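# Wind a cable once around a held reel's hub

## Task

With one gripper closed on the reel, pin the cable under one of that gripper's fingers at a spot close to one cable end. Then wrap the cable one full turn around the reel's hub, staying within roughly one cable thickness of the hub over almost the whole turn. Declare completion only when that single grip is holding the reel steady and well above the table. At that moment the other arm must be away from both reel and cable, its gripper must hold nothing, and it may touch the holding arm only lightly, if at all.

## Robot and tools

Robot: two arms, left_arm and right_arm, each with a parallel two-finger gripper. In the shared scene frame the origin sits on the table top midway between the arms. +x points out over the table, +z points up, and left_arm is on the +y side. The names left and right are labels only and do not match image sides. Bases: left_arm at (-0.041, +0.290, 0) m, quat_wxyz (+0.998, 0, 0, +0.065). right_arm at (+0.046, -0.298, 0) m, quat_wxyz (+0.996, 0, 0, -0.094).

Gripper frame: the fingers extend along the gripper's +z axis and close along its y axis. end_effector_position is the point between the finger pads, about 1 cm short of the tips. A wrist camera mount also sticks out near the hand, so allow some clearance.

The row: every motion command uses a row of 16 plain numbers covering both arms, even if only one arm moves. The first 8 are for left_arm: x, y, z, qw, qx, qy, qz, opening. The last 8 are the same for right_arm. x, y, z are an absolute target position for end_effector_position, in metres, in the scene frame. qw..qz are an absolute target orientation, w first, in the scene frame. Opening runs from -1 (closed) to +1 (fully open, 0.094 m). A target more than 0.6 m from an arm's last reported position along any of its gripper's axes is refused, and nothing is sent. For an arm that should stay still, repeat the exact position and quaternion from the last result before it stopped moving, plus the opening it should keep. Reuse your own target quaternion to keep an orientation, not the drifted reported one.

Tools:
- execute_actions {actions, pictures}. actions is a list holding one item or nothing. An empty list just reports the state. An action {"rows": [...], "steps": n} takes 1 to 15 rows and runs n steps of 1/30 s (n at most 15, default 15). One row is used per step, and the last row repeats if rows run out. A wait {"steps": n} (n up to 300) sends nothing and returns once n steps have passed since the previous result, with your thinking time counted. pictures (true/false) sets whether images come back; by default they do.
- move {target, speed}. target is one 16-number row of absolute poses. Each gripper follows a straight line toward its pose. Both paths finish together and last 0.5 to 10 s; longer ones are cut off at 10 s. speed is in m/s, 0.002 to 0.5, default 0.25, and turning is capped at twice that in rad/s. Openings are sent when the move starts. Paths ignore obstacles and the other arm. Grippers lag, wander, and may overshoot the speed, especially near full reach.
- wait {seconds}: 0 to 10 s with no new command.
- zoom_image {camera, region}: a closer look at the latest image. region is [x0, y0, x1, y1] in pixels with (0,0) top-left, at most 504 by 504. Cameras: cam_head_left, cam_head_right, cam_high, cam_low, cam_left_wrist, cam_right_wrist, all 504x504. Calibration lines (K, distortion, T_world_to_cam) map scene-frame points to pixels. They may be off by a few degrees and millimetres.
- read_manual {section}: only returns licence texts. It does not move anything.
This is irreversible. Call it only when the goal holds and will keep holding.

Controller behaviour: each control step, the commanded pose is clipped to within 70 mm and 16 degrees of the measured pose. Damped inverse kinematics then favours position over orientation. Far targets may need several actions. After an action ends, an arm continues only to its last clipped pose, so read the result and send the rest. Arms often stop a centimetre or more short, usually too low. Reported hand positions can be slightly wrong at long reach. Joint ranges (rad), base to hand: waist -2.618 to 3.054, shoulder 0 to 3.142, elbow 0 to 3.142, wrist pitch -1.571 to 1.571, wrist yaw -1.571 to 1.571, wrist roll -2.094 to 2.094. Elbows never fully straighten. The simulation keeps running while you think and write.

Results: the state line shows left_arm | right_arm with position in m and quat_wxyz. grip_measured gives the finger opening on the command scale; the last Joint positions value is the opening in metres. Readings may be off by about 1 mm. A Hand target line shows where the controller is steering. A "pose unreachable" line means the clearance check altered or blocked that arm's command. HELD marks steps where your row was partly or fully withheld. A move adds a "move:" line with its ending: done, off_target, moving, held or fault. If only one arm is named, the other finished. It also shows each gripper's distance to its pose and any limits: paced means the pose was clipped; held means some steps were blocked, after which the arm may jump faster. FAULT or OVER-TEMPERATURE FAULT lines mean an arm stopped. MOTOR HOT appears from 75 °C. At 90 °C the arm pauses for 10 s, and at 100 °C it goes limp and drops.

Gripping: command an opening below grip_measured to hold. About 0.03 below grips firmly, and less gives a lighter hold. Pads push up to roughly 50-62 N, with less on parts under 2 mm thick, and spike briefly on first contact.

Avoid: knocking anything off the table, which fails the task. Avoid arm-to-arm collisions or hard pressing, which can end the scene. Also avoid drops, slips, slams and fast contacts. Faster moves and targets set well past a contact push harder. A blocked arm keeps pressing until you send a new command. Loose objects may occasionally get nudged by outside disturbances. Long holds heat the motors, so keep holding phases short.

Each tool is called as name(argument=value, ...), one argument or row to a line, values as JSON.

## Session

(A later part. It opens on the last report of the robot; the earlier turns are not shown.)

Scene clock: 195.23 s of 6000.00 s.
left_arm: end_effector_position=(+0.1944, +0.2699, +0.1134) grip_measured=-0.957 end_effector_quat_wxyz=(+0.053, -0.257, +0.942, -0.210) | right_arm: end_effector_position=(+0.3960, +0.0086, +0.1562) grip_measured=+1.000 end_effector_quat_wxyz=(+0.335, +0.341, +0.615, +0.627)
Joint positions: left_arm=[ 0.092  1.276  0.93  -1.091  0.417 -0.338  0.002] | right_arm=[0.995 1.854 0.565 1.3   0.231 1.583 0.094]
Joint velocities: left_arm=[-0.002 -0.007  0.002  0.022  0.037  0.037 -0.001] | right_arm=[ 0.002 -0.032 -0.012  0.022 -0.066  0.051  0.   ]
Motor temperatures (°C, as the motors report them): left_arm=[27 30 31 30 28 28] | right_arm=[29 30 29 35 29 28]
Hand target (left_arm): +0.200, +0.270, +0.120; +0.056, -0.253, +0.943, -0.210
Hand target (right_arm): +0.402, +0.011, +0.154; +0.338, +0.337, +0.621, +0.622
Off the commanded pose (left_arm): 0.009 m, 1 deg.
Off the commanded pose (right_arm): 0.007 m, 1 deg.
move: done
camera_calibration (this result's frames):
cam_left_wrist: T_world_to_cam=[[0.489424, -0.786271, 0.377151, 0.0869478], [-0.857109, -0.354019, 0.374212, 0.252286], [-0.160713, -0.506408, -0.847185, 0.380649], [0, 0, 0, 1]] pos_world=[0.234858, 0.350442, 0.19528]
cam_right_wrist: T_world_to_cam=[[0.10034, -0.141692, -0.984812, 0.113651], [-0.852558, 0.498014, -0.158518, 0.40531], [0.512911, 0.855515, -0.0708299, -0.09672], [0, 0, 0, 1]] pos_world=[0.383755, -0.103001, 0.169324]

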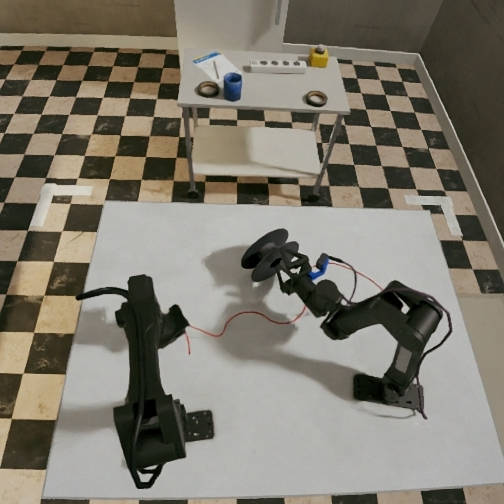

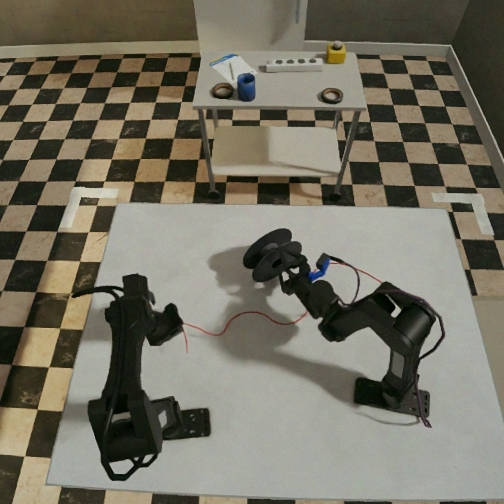

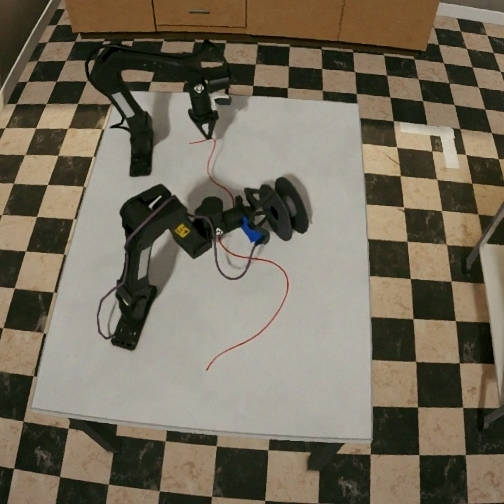

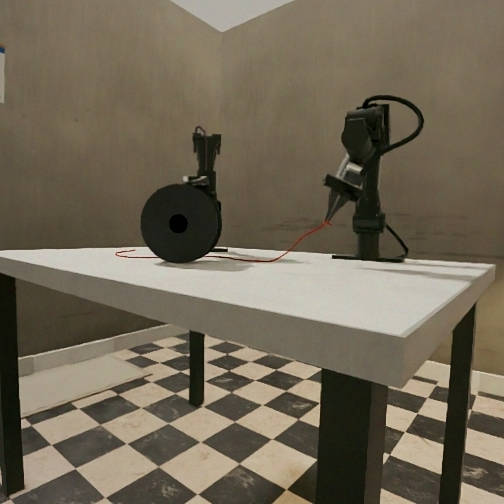

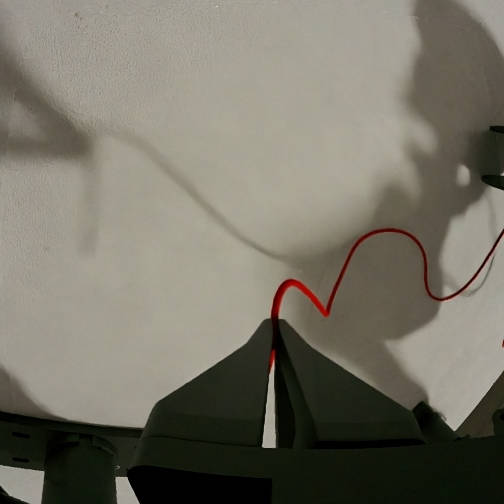

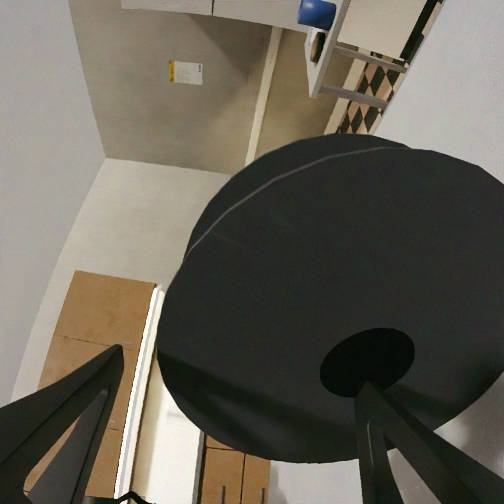

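move(
  target=[0.2,0.27,0.12,0.056,-0.253,0.943,-0.21,-0.98,0.402,0.013,0.166,0.3375,0.3375,0.6215,0.6215,1],
  speed=0.02,
)

move(
  target=[0.2,0.27,0.12,0.056,-0.253,0.943,-0.21,-0.98,0.418,0.024,0.16,0.3375,0.3375,0.6215,0.6215,1],
  speed=0.015,
)

Scene clock: 201.67 s of 6000.00 s.
left_arm: end_effector_position=(+0.1944, +0.2699, +0.1134) grip_measured=-0.957 end_effector_quat_wxyz=(+0.053, -0.257, +0.942, -0.210) | right_arm: end_effector_position=(+0.3979, +0.0107, +0.1564) grip_measured=+1.000 end_effector_quat_wxyz=(+0.332, +0.343, +0.623, +0.619)
Joint positions: left_arm=[ 0.092  1.276  0.93  -1.091  0.417 -0.338  0.002] | right_arm=[0.995 1.834 0.582 1.239 0.231 1.584 0.094]
Joint velocities: left_arm=[-0.012 -0.002  0.002  0.051 -0.007 -0.037  0.   ] | right_arm=[-0.012 -0.002  0.007 -0.095 -0.051  0.081  0.   ]
Motor temperatures (°C, as the motors report them): left_arm=[27 30 32 30 28 28] | right_arm=[29 30 29 35 29 28]
Hand target (left_arm): +0.200, +0.270, +0.120; +0.056, -0.253, +0.943, -0.210
Hand target (right_arm): +0.402, +0.013, +0.166; +0.338, +0.337, +0.621, +0.622
Off the commanded pose (left_arm): 0.009 m, 1 deg.
Off the commanded pose (right_arm): 0.011 m, 1 deg.
move: off_target (right_arm)
camera_calibration (this result's frames):
cam_left_wrist: T_world_to_cam=[[0.489424, -0.786271, 0.377151, 0.0869478], [-0.857109, -0.354019, 0.374212, 0.252286], [-0.160713, -0.506408, -0.847185, 0.380649], [0, 0, 0, 1]] pos_world=[0.234858, 0.350442, 0.19528]
cam_right_wrist: T_world_to_cam=[[0.0835506, -0.158679, -0.983789, 0.120666], [-0.855408, 0.494999, -0.152488, 0.406169], [0.511171, 0.854282, -0.0943778, -0.0951348], [0, 0, 0, 1]] pos_world=[0.385989, -0.100634, 0.171667]

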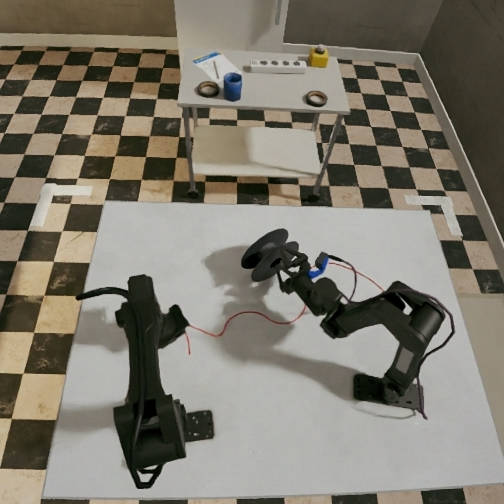

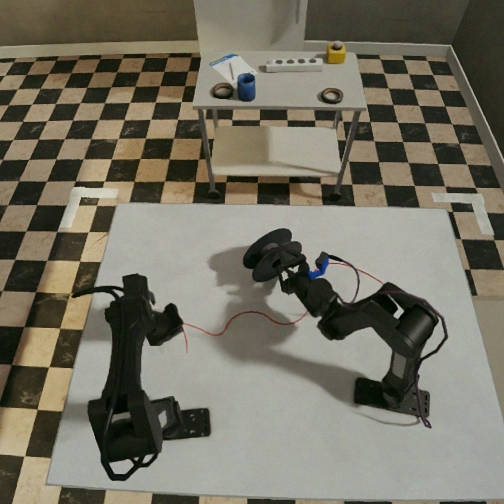

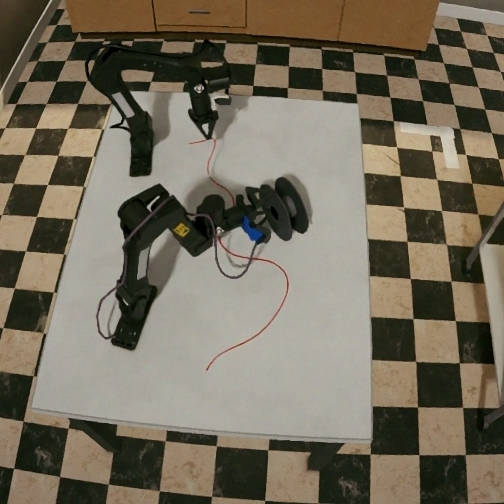

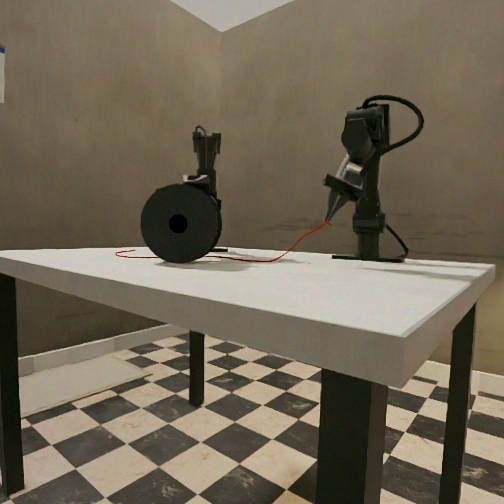

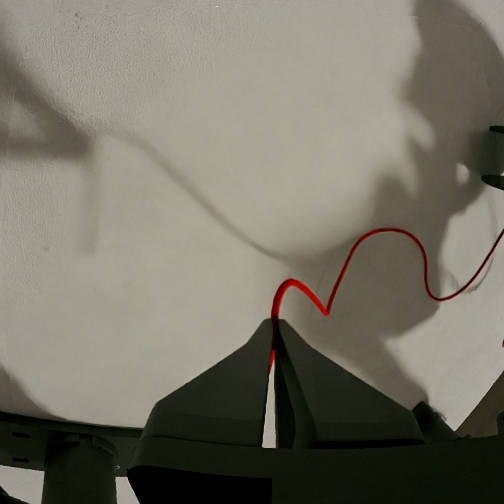

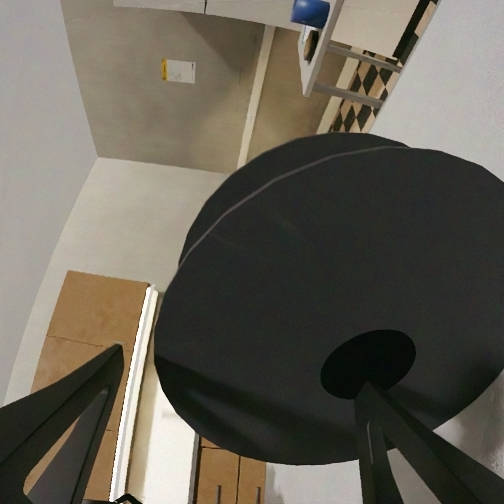

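Scene clock: 203.50 s of 6000.00 s.
left_arm: end_effector_position=(+0.1944, +0.2699, +0.1134) grip_measured=-0.957 end_effector_quat_wxyz=(+0.053, -0.257, +0.942, -0.210) | right_arm: end_effector_position=(+0.4115, +0.0217, +0.1631) grip_measured=+1.000 end_effector_quat_wxyz=(+0.334, +0.341, +0.615, +0.628)
Joint positions: left_arm=[ 0.092  1.276  0.93  -1.091  0.417 -0.338  0.002] | right_arm=[0.988 1.879 0.654 1.236 0.224 1.585 0.094]
Joint velocities: left_arm=[-0.012 -0.017  0.002 -0.022 -0.007 -0.037  0.   ] | right_arm=[ 0.002 -0.002  0.002  0.007  0.007 -0.081  0.   ]
Motor temperatures (°C, as the motors report them): left_arm=[27 30 32 30 28 28] | right_arm=[29 30 29 35 29 28]
Hand target (left_arm): +0.200, +0.270, +0.120; +0.056, -0.253, +0.943, -0.210
Hand target (right_arm): +0.418, +0.024, +0.160; +0.338, +0.337, +0.621, +0.621
Off the commanded pose (left_arm): 0.009 m, 1 deg.
Off the commanded pose (right_arm): 0.008 m, 1 deg.
move: done
camera_calibration (this result's frames):
cam_left_wrist: T_world_to_cam=[[0.489424, -0.786271, 0.377151, 0.0869478], [-0.857109, -0.354019, 0.374212, 0.252286], [-0.160713, -0.506408, -0.847185, 0.380649], [0, 0, 0, 1]] pos_world=[0.234858, 0.350442, 0.19528]
cam_right_wrist: T_world_to_cam=[[0.100162, -0.139909, -0.985085, 0.120829], [-0.852794, 0.497953, -0.157434, 0.412968], [0.512553, 0.855843, -0.0694376, -0.115483], [0, 0, 0, 1]] pos_world=[0.399266, -0.0898984, 0.176024]

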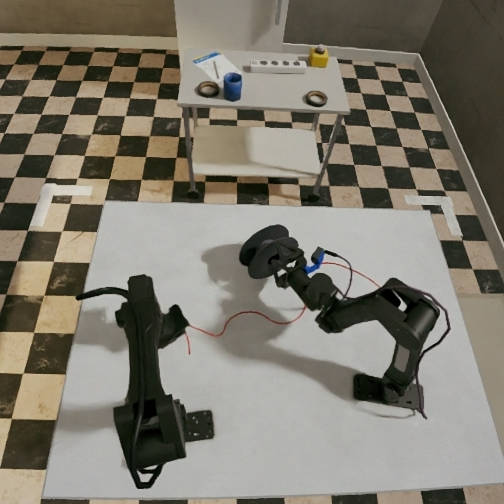

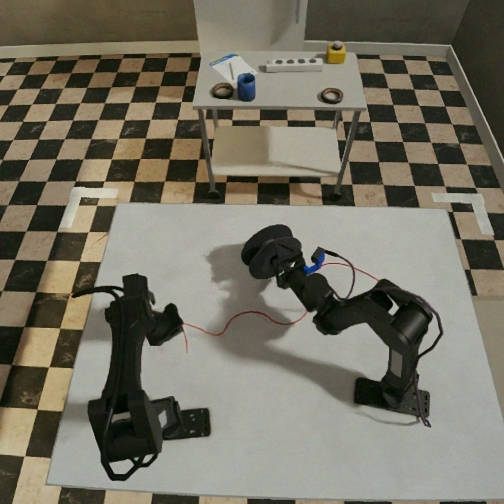

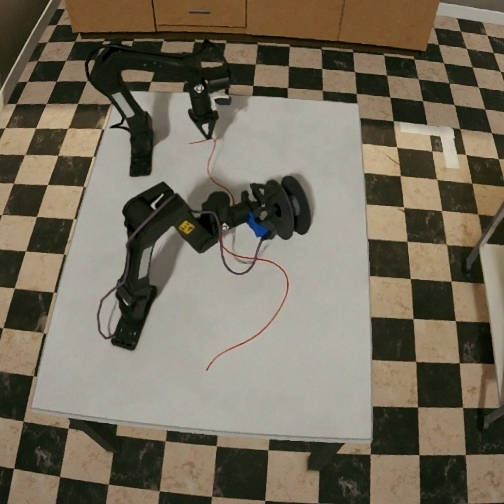

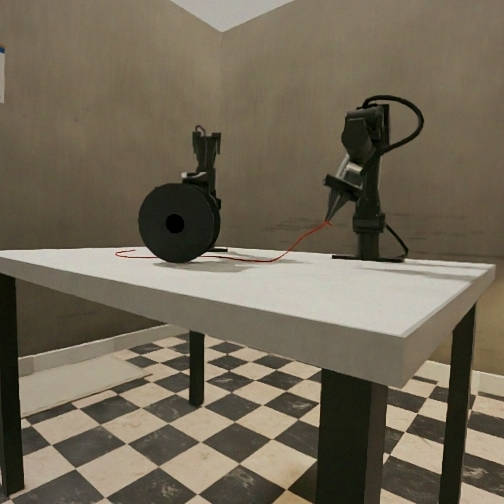

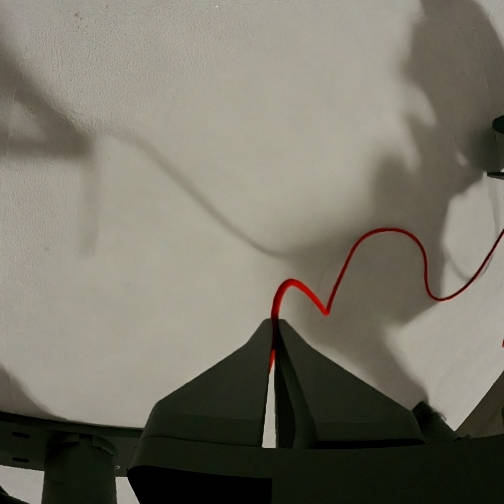

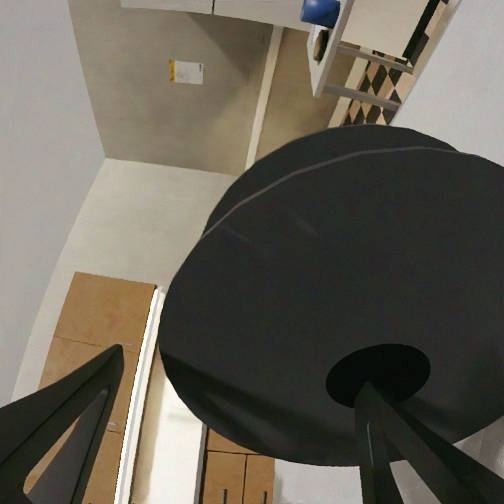

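move(
  target=[0.2,0.25,0.03,0,-0.259,0.966,0,-0.98,0.375,-0.005,0.165,0.3375,0.3375,0.6215,0.6215,1],
  speed=0.04,
)

move(
  target=[0.13,0.21,0.01,0,-0.259,0.966,0,-0.98,0.36,-0.03,0.24,0,0.477,0.879,0,0.2],
  speed=0.2,
)

move(
  target=[0.13,0.21,0.012,0,-0.259,0.966,0,-0.3,0.41,0.022,0.225,0,0.477,0.879,0,0.2],
  speed=0.1,
)

Scene clock: 227.10 s of 6000.00 s.
left_arm: end_effector_position=(+0.1997, +0.2494, +0.0331) grip_measured=-0.957 end_effector_quat_wxyz=(-0.001, -0.261, +0.965, -0.005) | right_arm: end_effector_position=(+0.3801, -0.0029, +0.1633) grip_measured=+1.000 end_effector_quat_wxyz=(+0.332, +0.342, +0.619, +0.624)
Joint positions: left_arm=[-0.293  1.541  0.889 -0.916  0.011 -0.692  0.002] | right_arm=[1.005 1.753 0.494 1.258 0.238 1.587 0.094]
Joint velocities: left_arm=[-0.022 -0.012 -0.022  0.051 -0.007  0.022 -0.   ] | right_arm=[-0.002 -0.002 -0.012  0.007  0.051  0.007  0.   ]
Motor temperatures (°C, as the motors report them): left_arm=[27 30 32 30 28 28] | right_arm=[29 30 29 35 29 28]
Hand target (left_arm): +0.199, +0.249, +0.029; -0.001, -0.260, +0.966, +0.001
Hand target (right_arm): +0.375, -0.005, +0.164; +0.337, +0.338, +0.621, +0.622
Off the commanded pose (left_arm): 0.003 m, 1 deg.
Off the commanded pose (right_arm): 0.006 m, 1 deg.
After step 180, 11.90 s passed at rest.
move: done
camera_calibration (this result's frames):
cam_left_wrist: T_world_to_cam=[[0.522263, -0.851853, -0.0398522, 0.122091], [-0.776314, -0.494253, 0.391218, 0.297914], [-0.352957, -0.173381, -0.919435, 0.260774], [0, 0, 0, 1]] pos_world=[0.259554, 0.296461, 0.128081]
cam_right_wrist: T_world_to_cam=[[0.0906891, -0.147219, -0.984938, 0.124235], [-0.855873, 0.494141, -0.152665, 0.398915], [0.509173, 0.856826, -0.0811877, -0.0751104], [0, 0, 0, 1]] pos_world=[0.368398, -0.114474, 0.177166]

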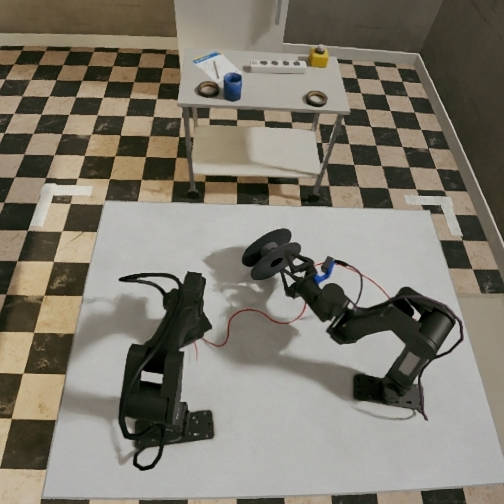

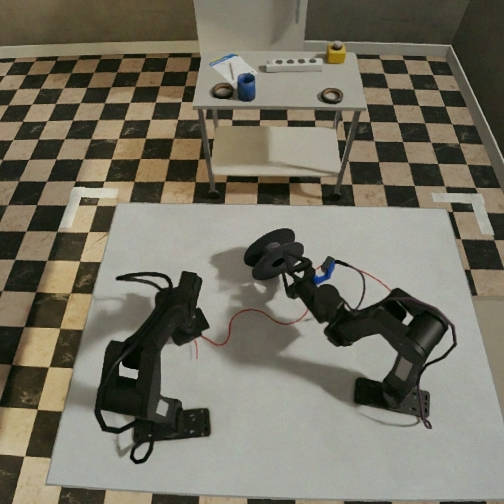

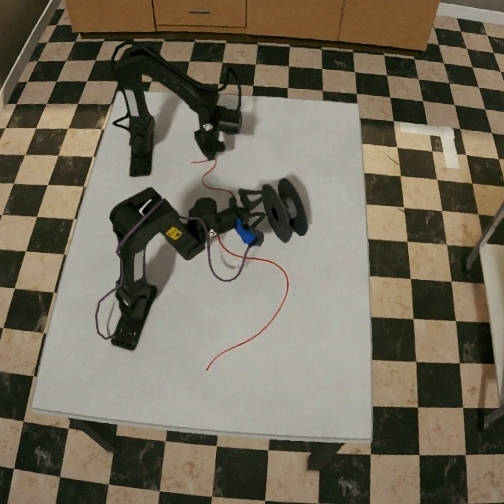

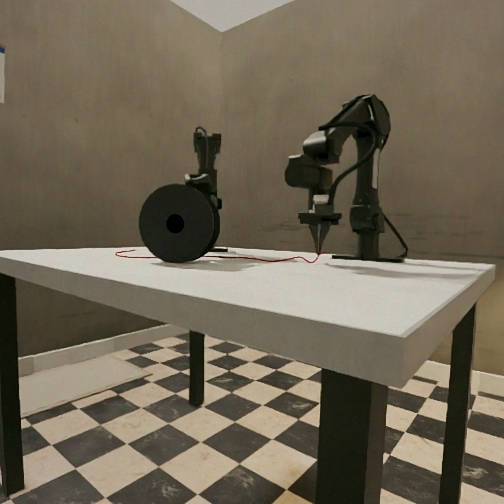

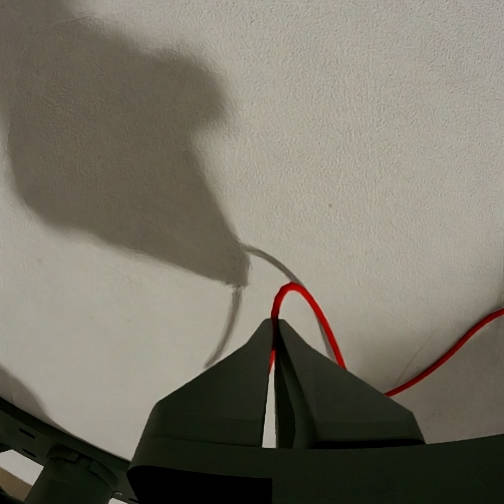

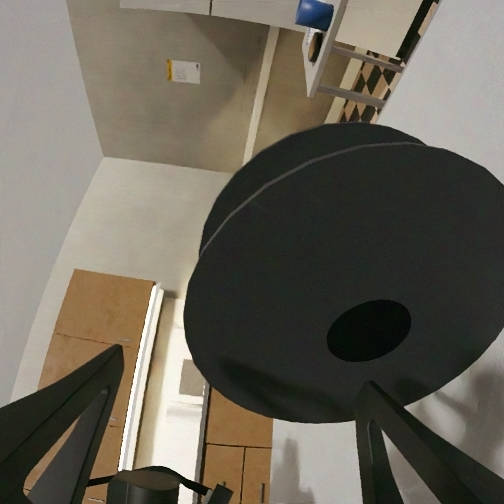

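Scene clock: 231.33 s of 6000.00 s.
left_arm: end_effector_position=(+0.1312, +0.2107, +0.0107) grip_measured=-0.957 end_effector_quat_wxyz=(-0.008, -0.260, +0.966, +0.003) | right_arm: end_effector_position=(+0.3619, -0.0243, +0.2264) grip_measured=+0.203 end_effector_quat_wxyz=(+0.041, +0.467, +0.876, +0.113)
Joint positions: left_arm=[-0.562  1.385  0.653 -0.856  0.006 -0.957  0.002] | right_arm=[ 0.899  2.007  2.218 -1.541 -0.004  1.69   0.056]
Joint velocities: left_arm=[ 0.012 -0.007  0.012 -0.051 -0.007 -0.066  0.001] | right_arm=[-0.002 -0.007 -0.002 -0.037  0.007 -0.022 -0.001]
Motor temperatures (°C, as the motors report them): left_arm=[27 30 31 30 28 28] | right_arm=[29 30 29 35 29 28]
Hand target (left_arm): +0.129, +0.211, +0.010; -0.001, -0.259, +0.966, +0.001
Hand target (right_arm): +0.361, -0.029, +0.237; +0.043, +0.466, +0.876, +0.120
Off the commanded pose (left_arm): 0.002 m, 1 deg.
Off the commanded pose (right_arm): 0.015 m, 14 deg.
joint sent to its limit (right arm) — the command would take joint 4 (wrist pitch) past its lower limit, so that joint was sent only as far as its limit.
move: off_target (right_arm)
camera_calibration (this result's frames):
cam_left_wrist: T_world_to_cam=[[0.519027, -0.852641, -0.060126, 0.124793], [-0.770262, -0.497055, 0.39954, 0.2341], [-0.37055, -0.161059, -0.914742, 0.208955], [0, 0, 0, 1]] pos_world=[0.192976, 0.256418, 0.105111]
cam_right_wrist: T_world_to_cam=[[-0.689043, -0.685798, -0.234308, 0.284054], [-0.70745, 0.566338, 0.422819, 0.221286], [-0.157271, 0.457102, -0.875399, 0.368907], [0, 0, 0, 1]] pos_world=[0.410292, -0.0991472, 0.295933]

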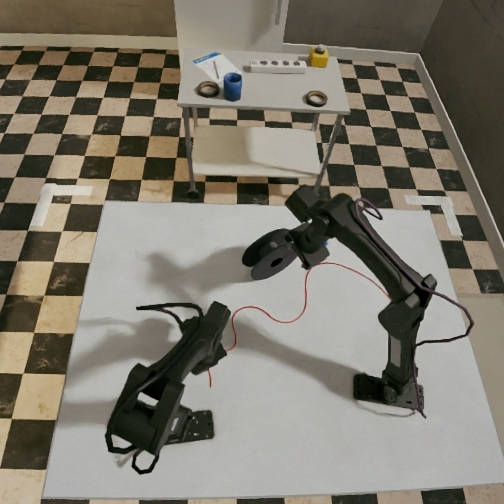

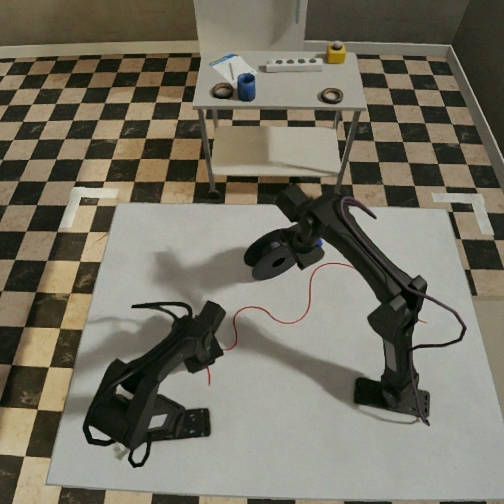

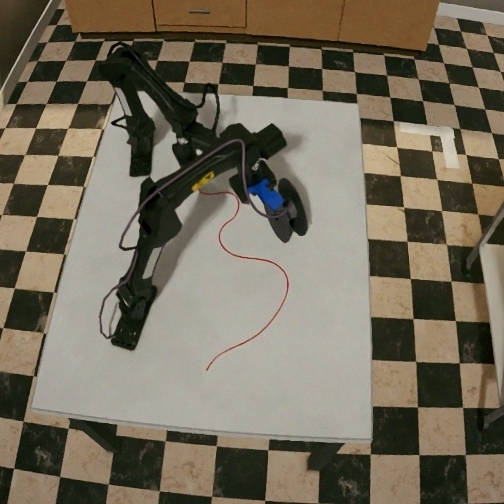

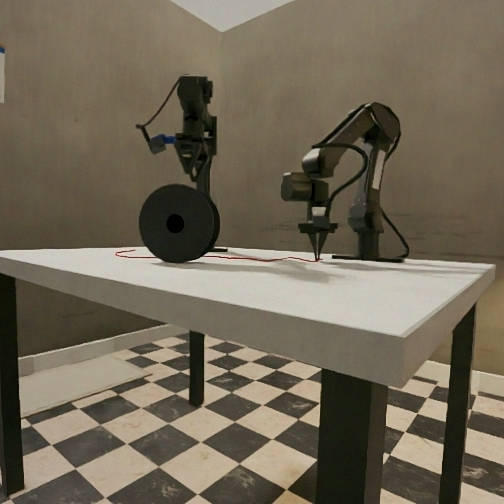

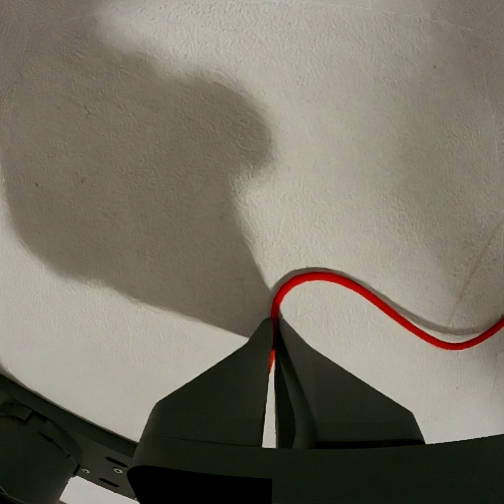

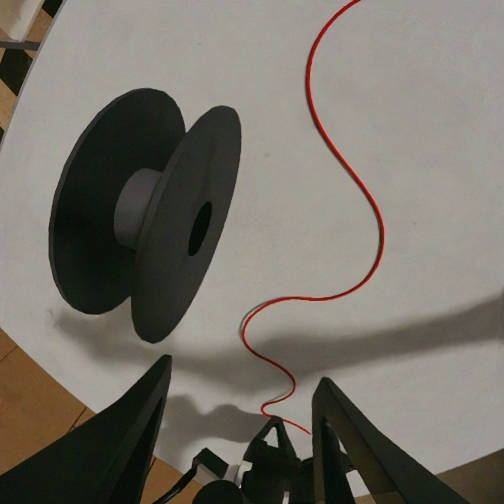

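Scene clock: 232.83 s of 6000.00 s.
left_arm: end_effector_position=(+0.1293, +0.2135, +0.0113) grip_measured=-0.303 end_effector_quat_wxyz=(-0.009, -0.262, +0.965, +0.010) | right_arm: end_effector_position=(+0.4114, +0.0183, +0.2244) grip_measured=+0.203 end_effector_quat_wxyz=(+0.059, +0.471, +0.865, +0.161)
Joint positions: left_arm=[-0.562  1.381  0.653 -0.869 -0.004 -0.961  0.033] | right_arm=[ 0.899  2.249  2.569 -1.547 -0.004  1.709  0.056]
Joint velocities: left_arm=[-0.007  0.032 -0.002  0.037  0.007 -0.051  0.   ] | right_arm=[-0.007  0.012  0.012 -0.066  0.051  0.007 -0.   ]
Motor temperatures (°C, as the motors report them): left_arm=[27 30 31 30 28 28] | right_arm=[29 31 29 35 29 28]
Hand target (left_arm): +0.130, +0.210, +0.012; -0.000, -0.259, +0.966, -0.000
Hand target (right_arm): +0.410, +0.022, +0.226; +0.058, +0.470, +0.866, +0.162
Off the commanded pose (left_arm): 0.004 m, 2 deg.
Off the commanded pose (right_arm): 0.004 m, 20 deg; orientation clipped at the last step of the last action.
joint sent to its limit (right arm) — the command would take joint 4 (wrist pitch) past its lower limit, so that joint was sent only as far as its limit.
move: off_target (right_arm); limits=paced
camera_calibration (this result's frames):
cam_left_wrist: T_world_to_cam=[[0.521768, -0.84988, -0.0739038, 0.127471], [-0.766535, -0.505089, 0.396622, 0.235025], [-0.374409, -0.150295, -0.915002, 0.20749], [0, 0, 0, 1]] pos_world=[0.191331, 0.258228, 0.106059]
cam_right_wrist: T_world_to_cam=[[-0.679863, -0.652786, -0.33415, 0.364973], [-0.728588, 0.549483, 0.408935, 0.245145], [-0.0833377, 0.521478, -0.849186, 0.31802], [0, 0, 0, 1]] pos_world=[0.453245, -0.0622933, 0.291765]

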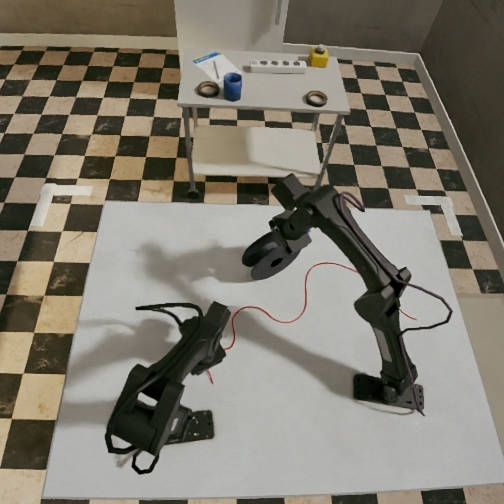

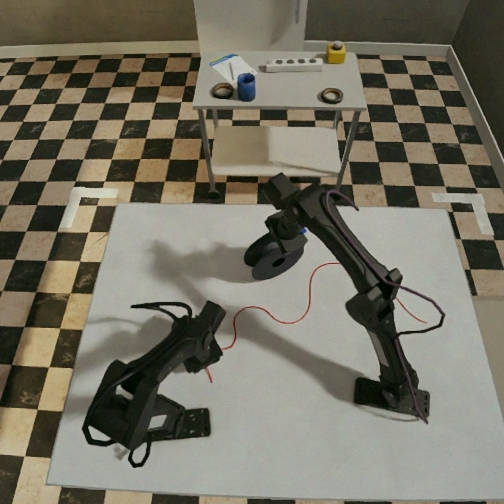

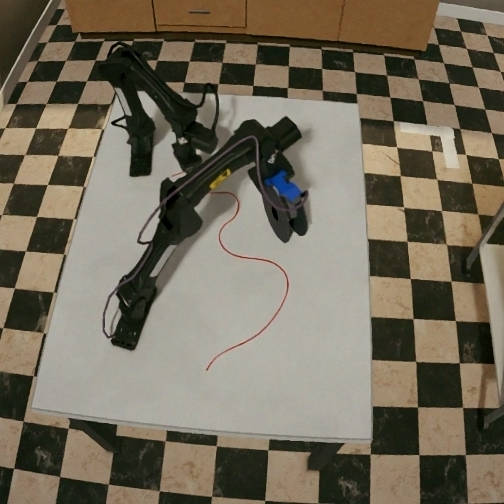

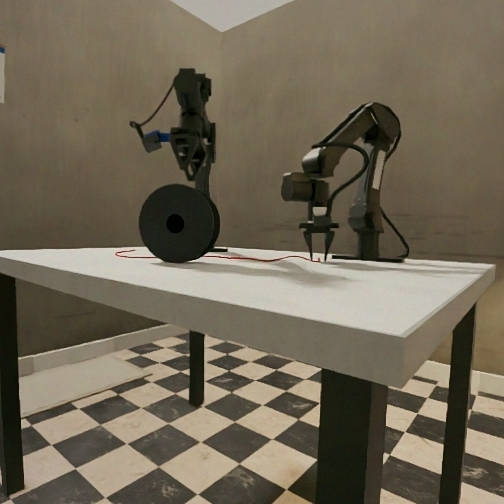

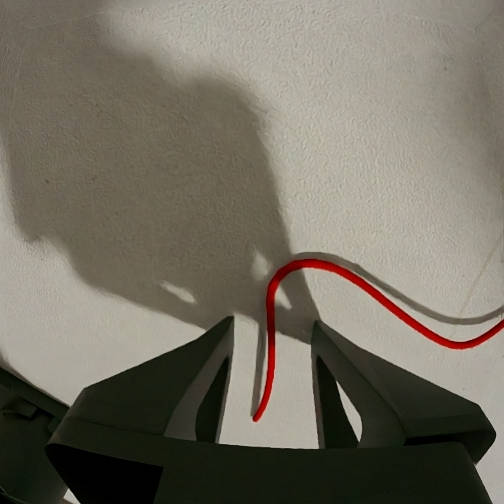

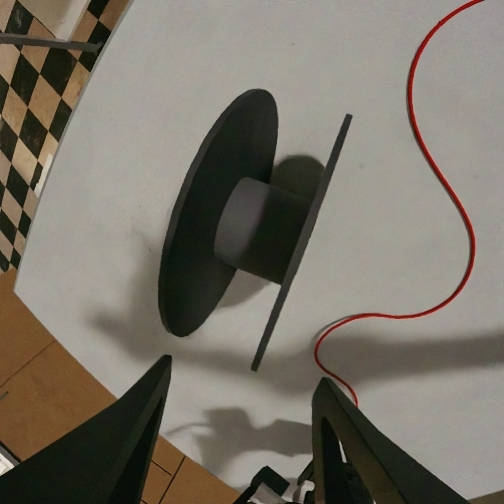

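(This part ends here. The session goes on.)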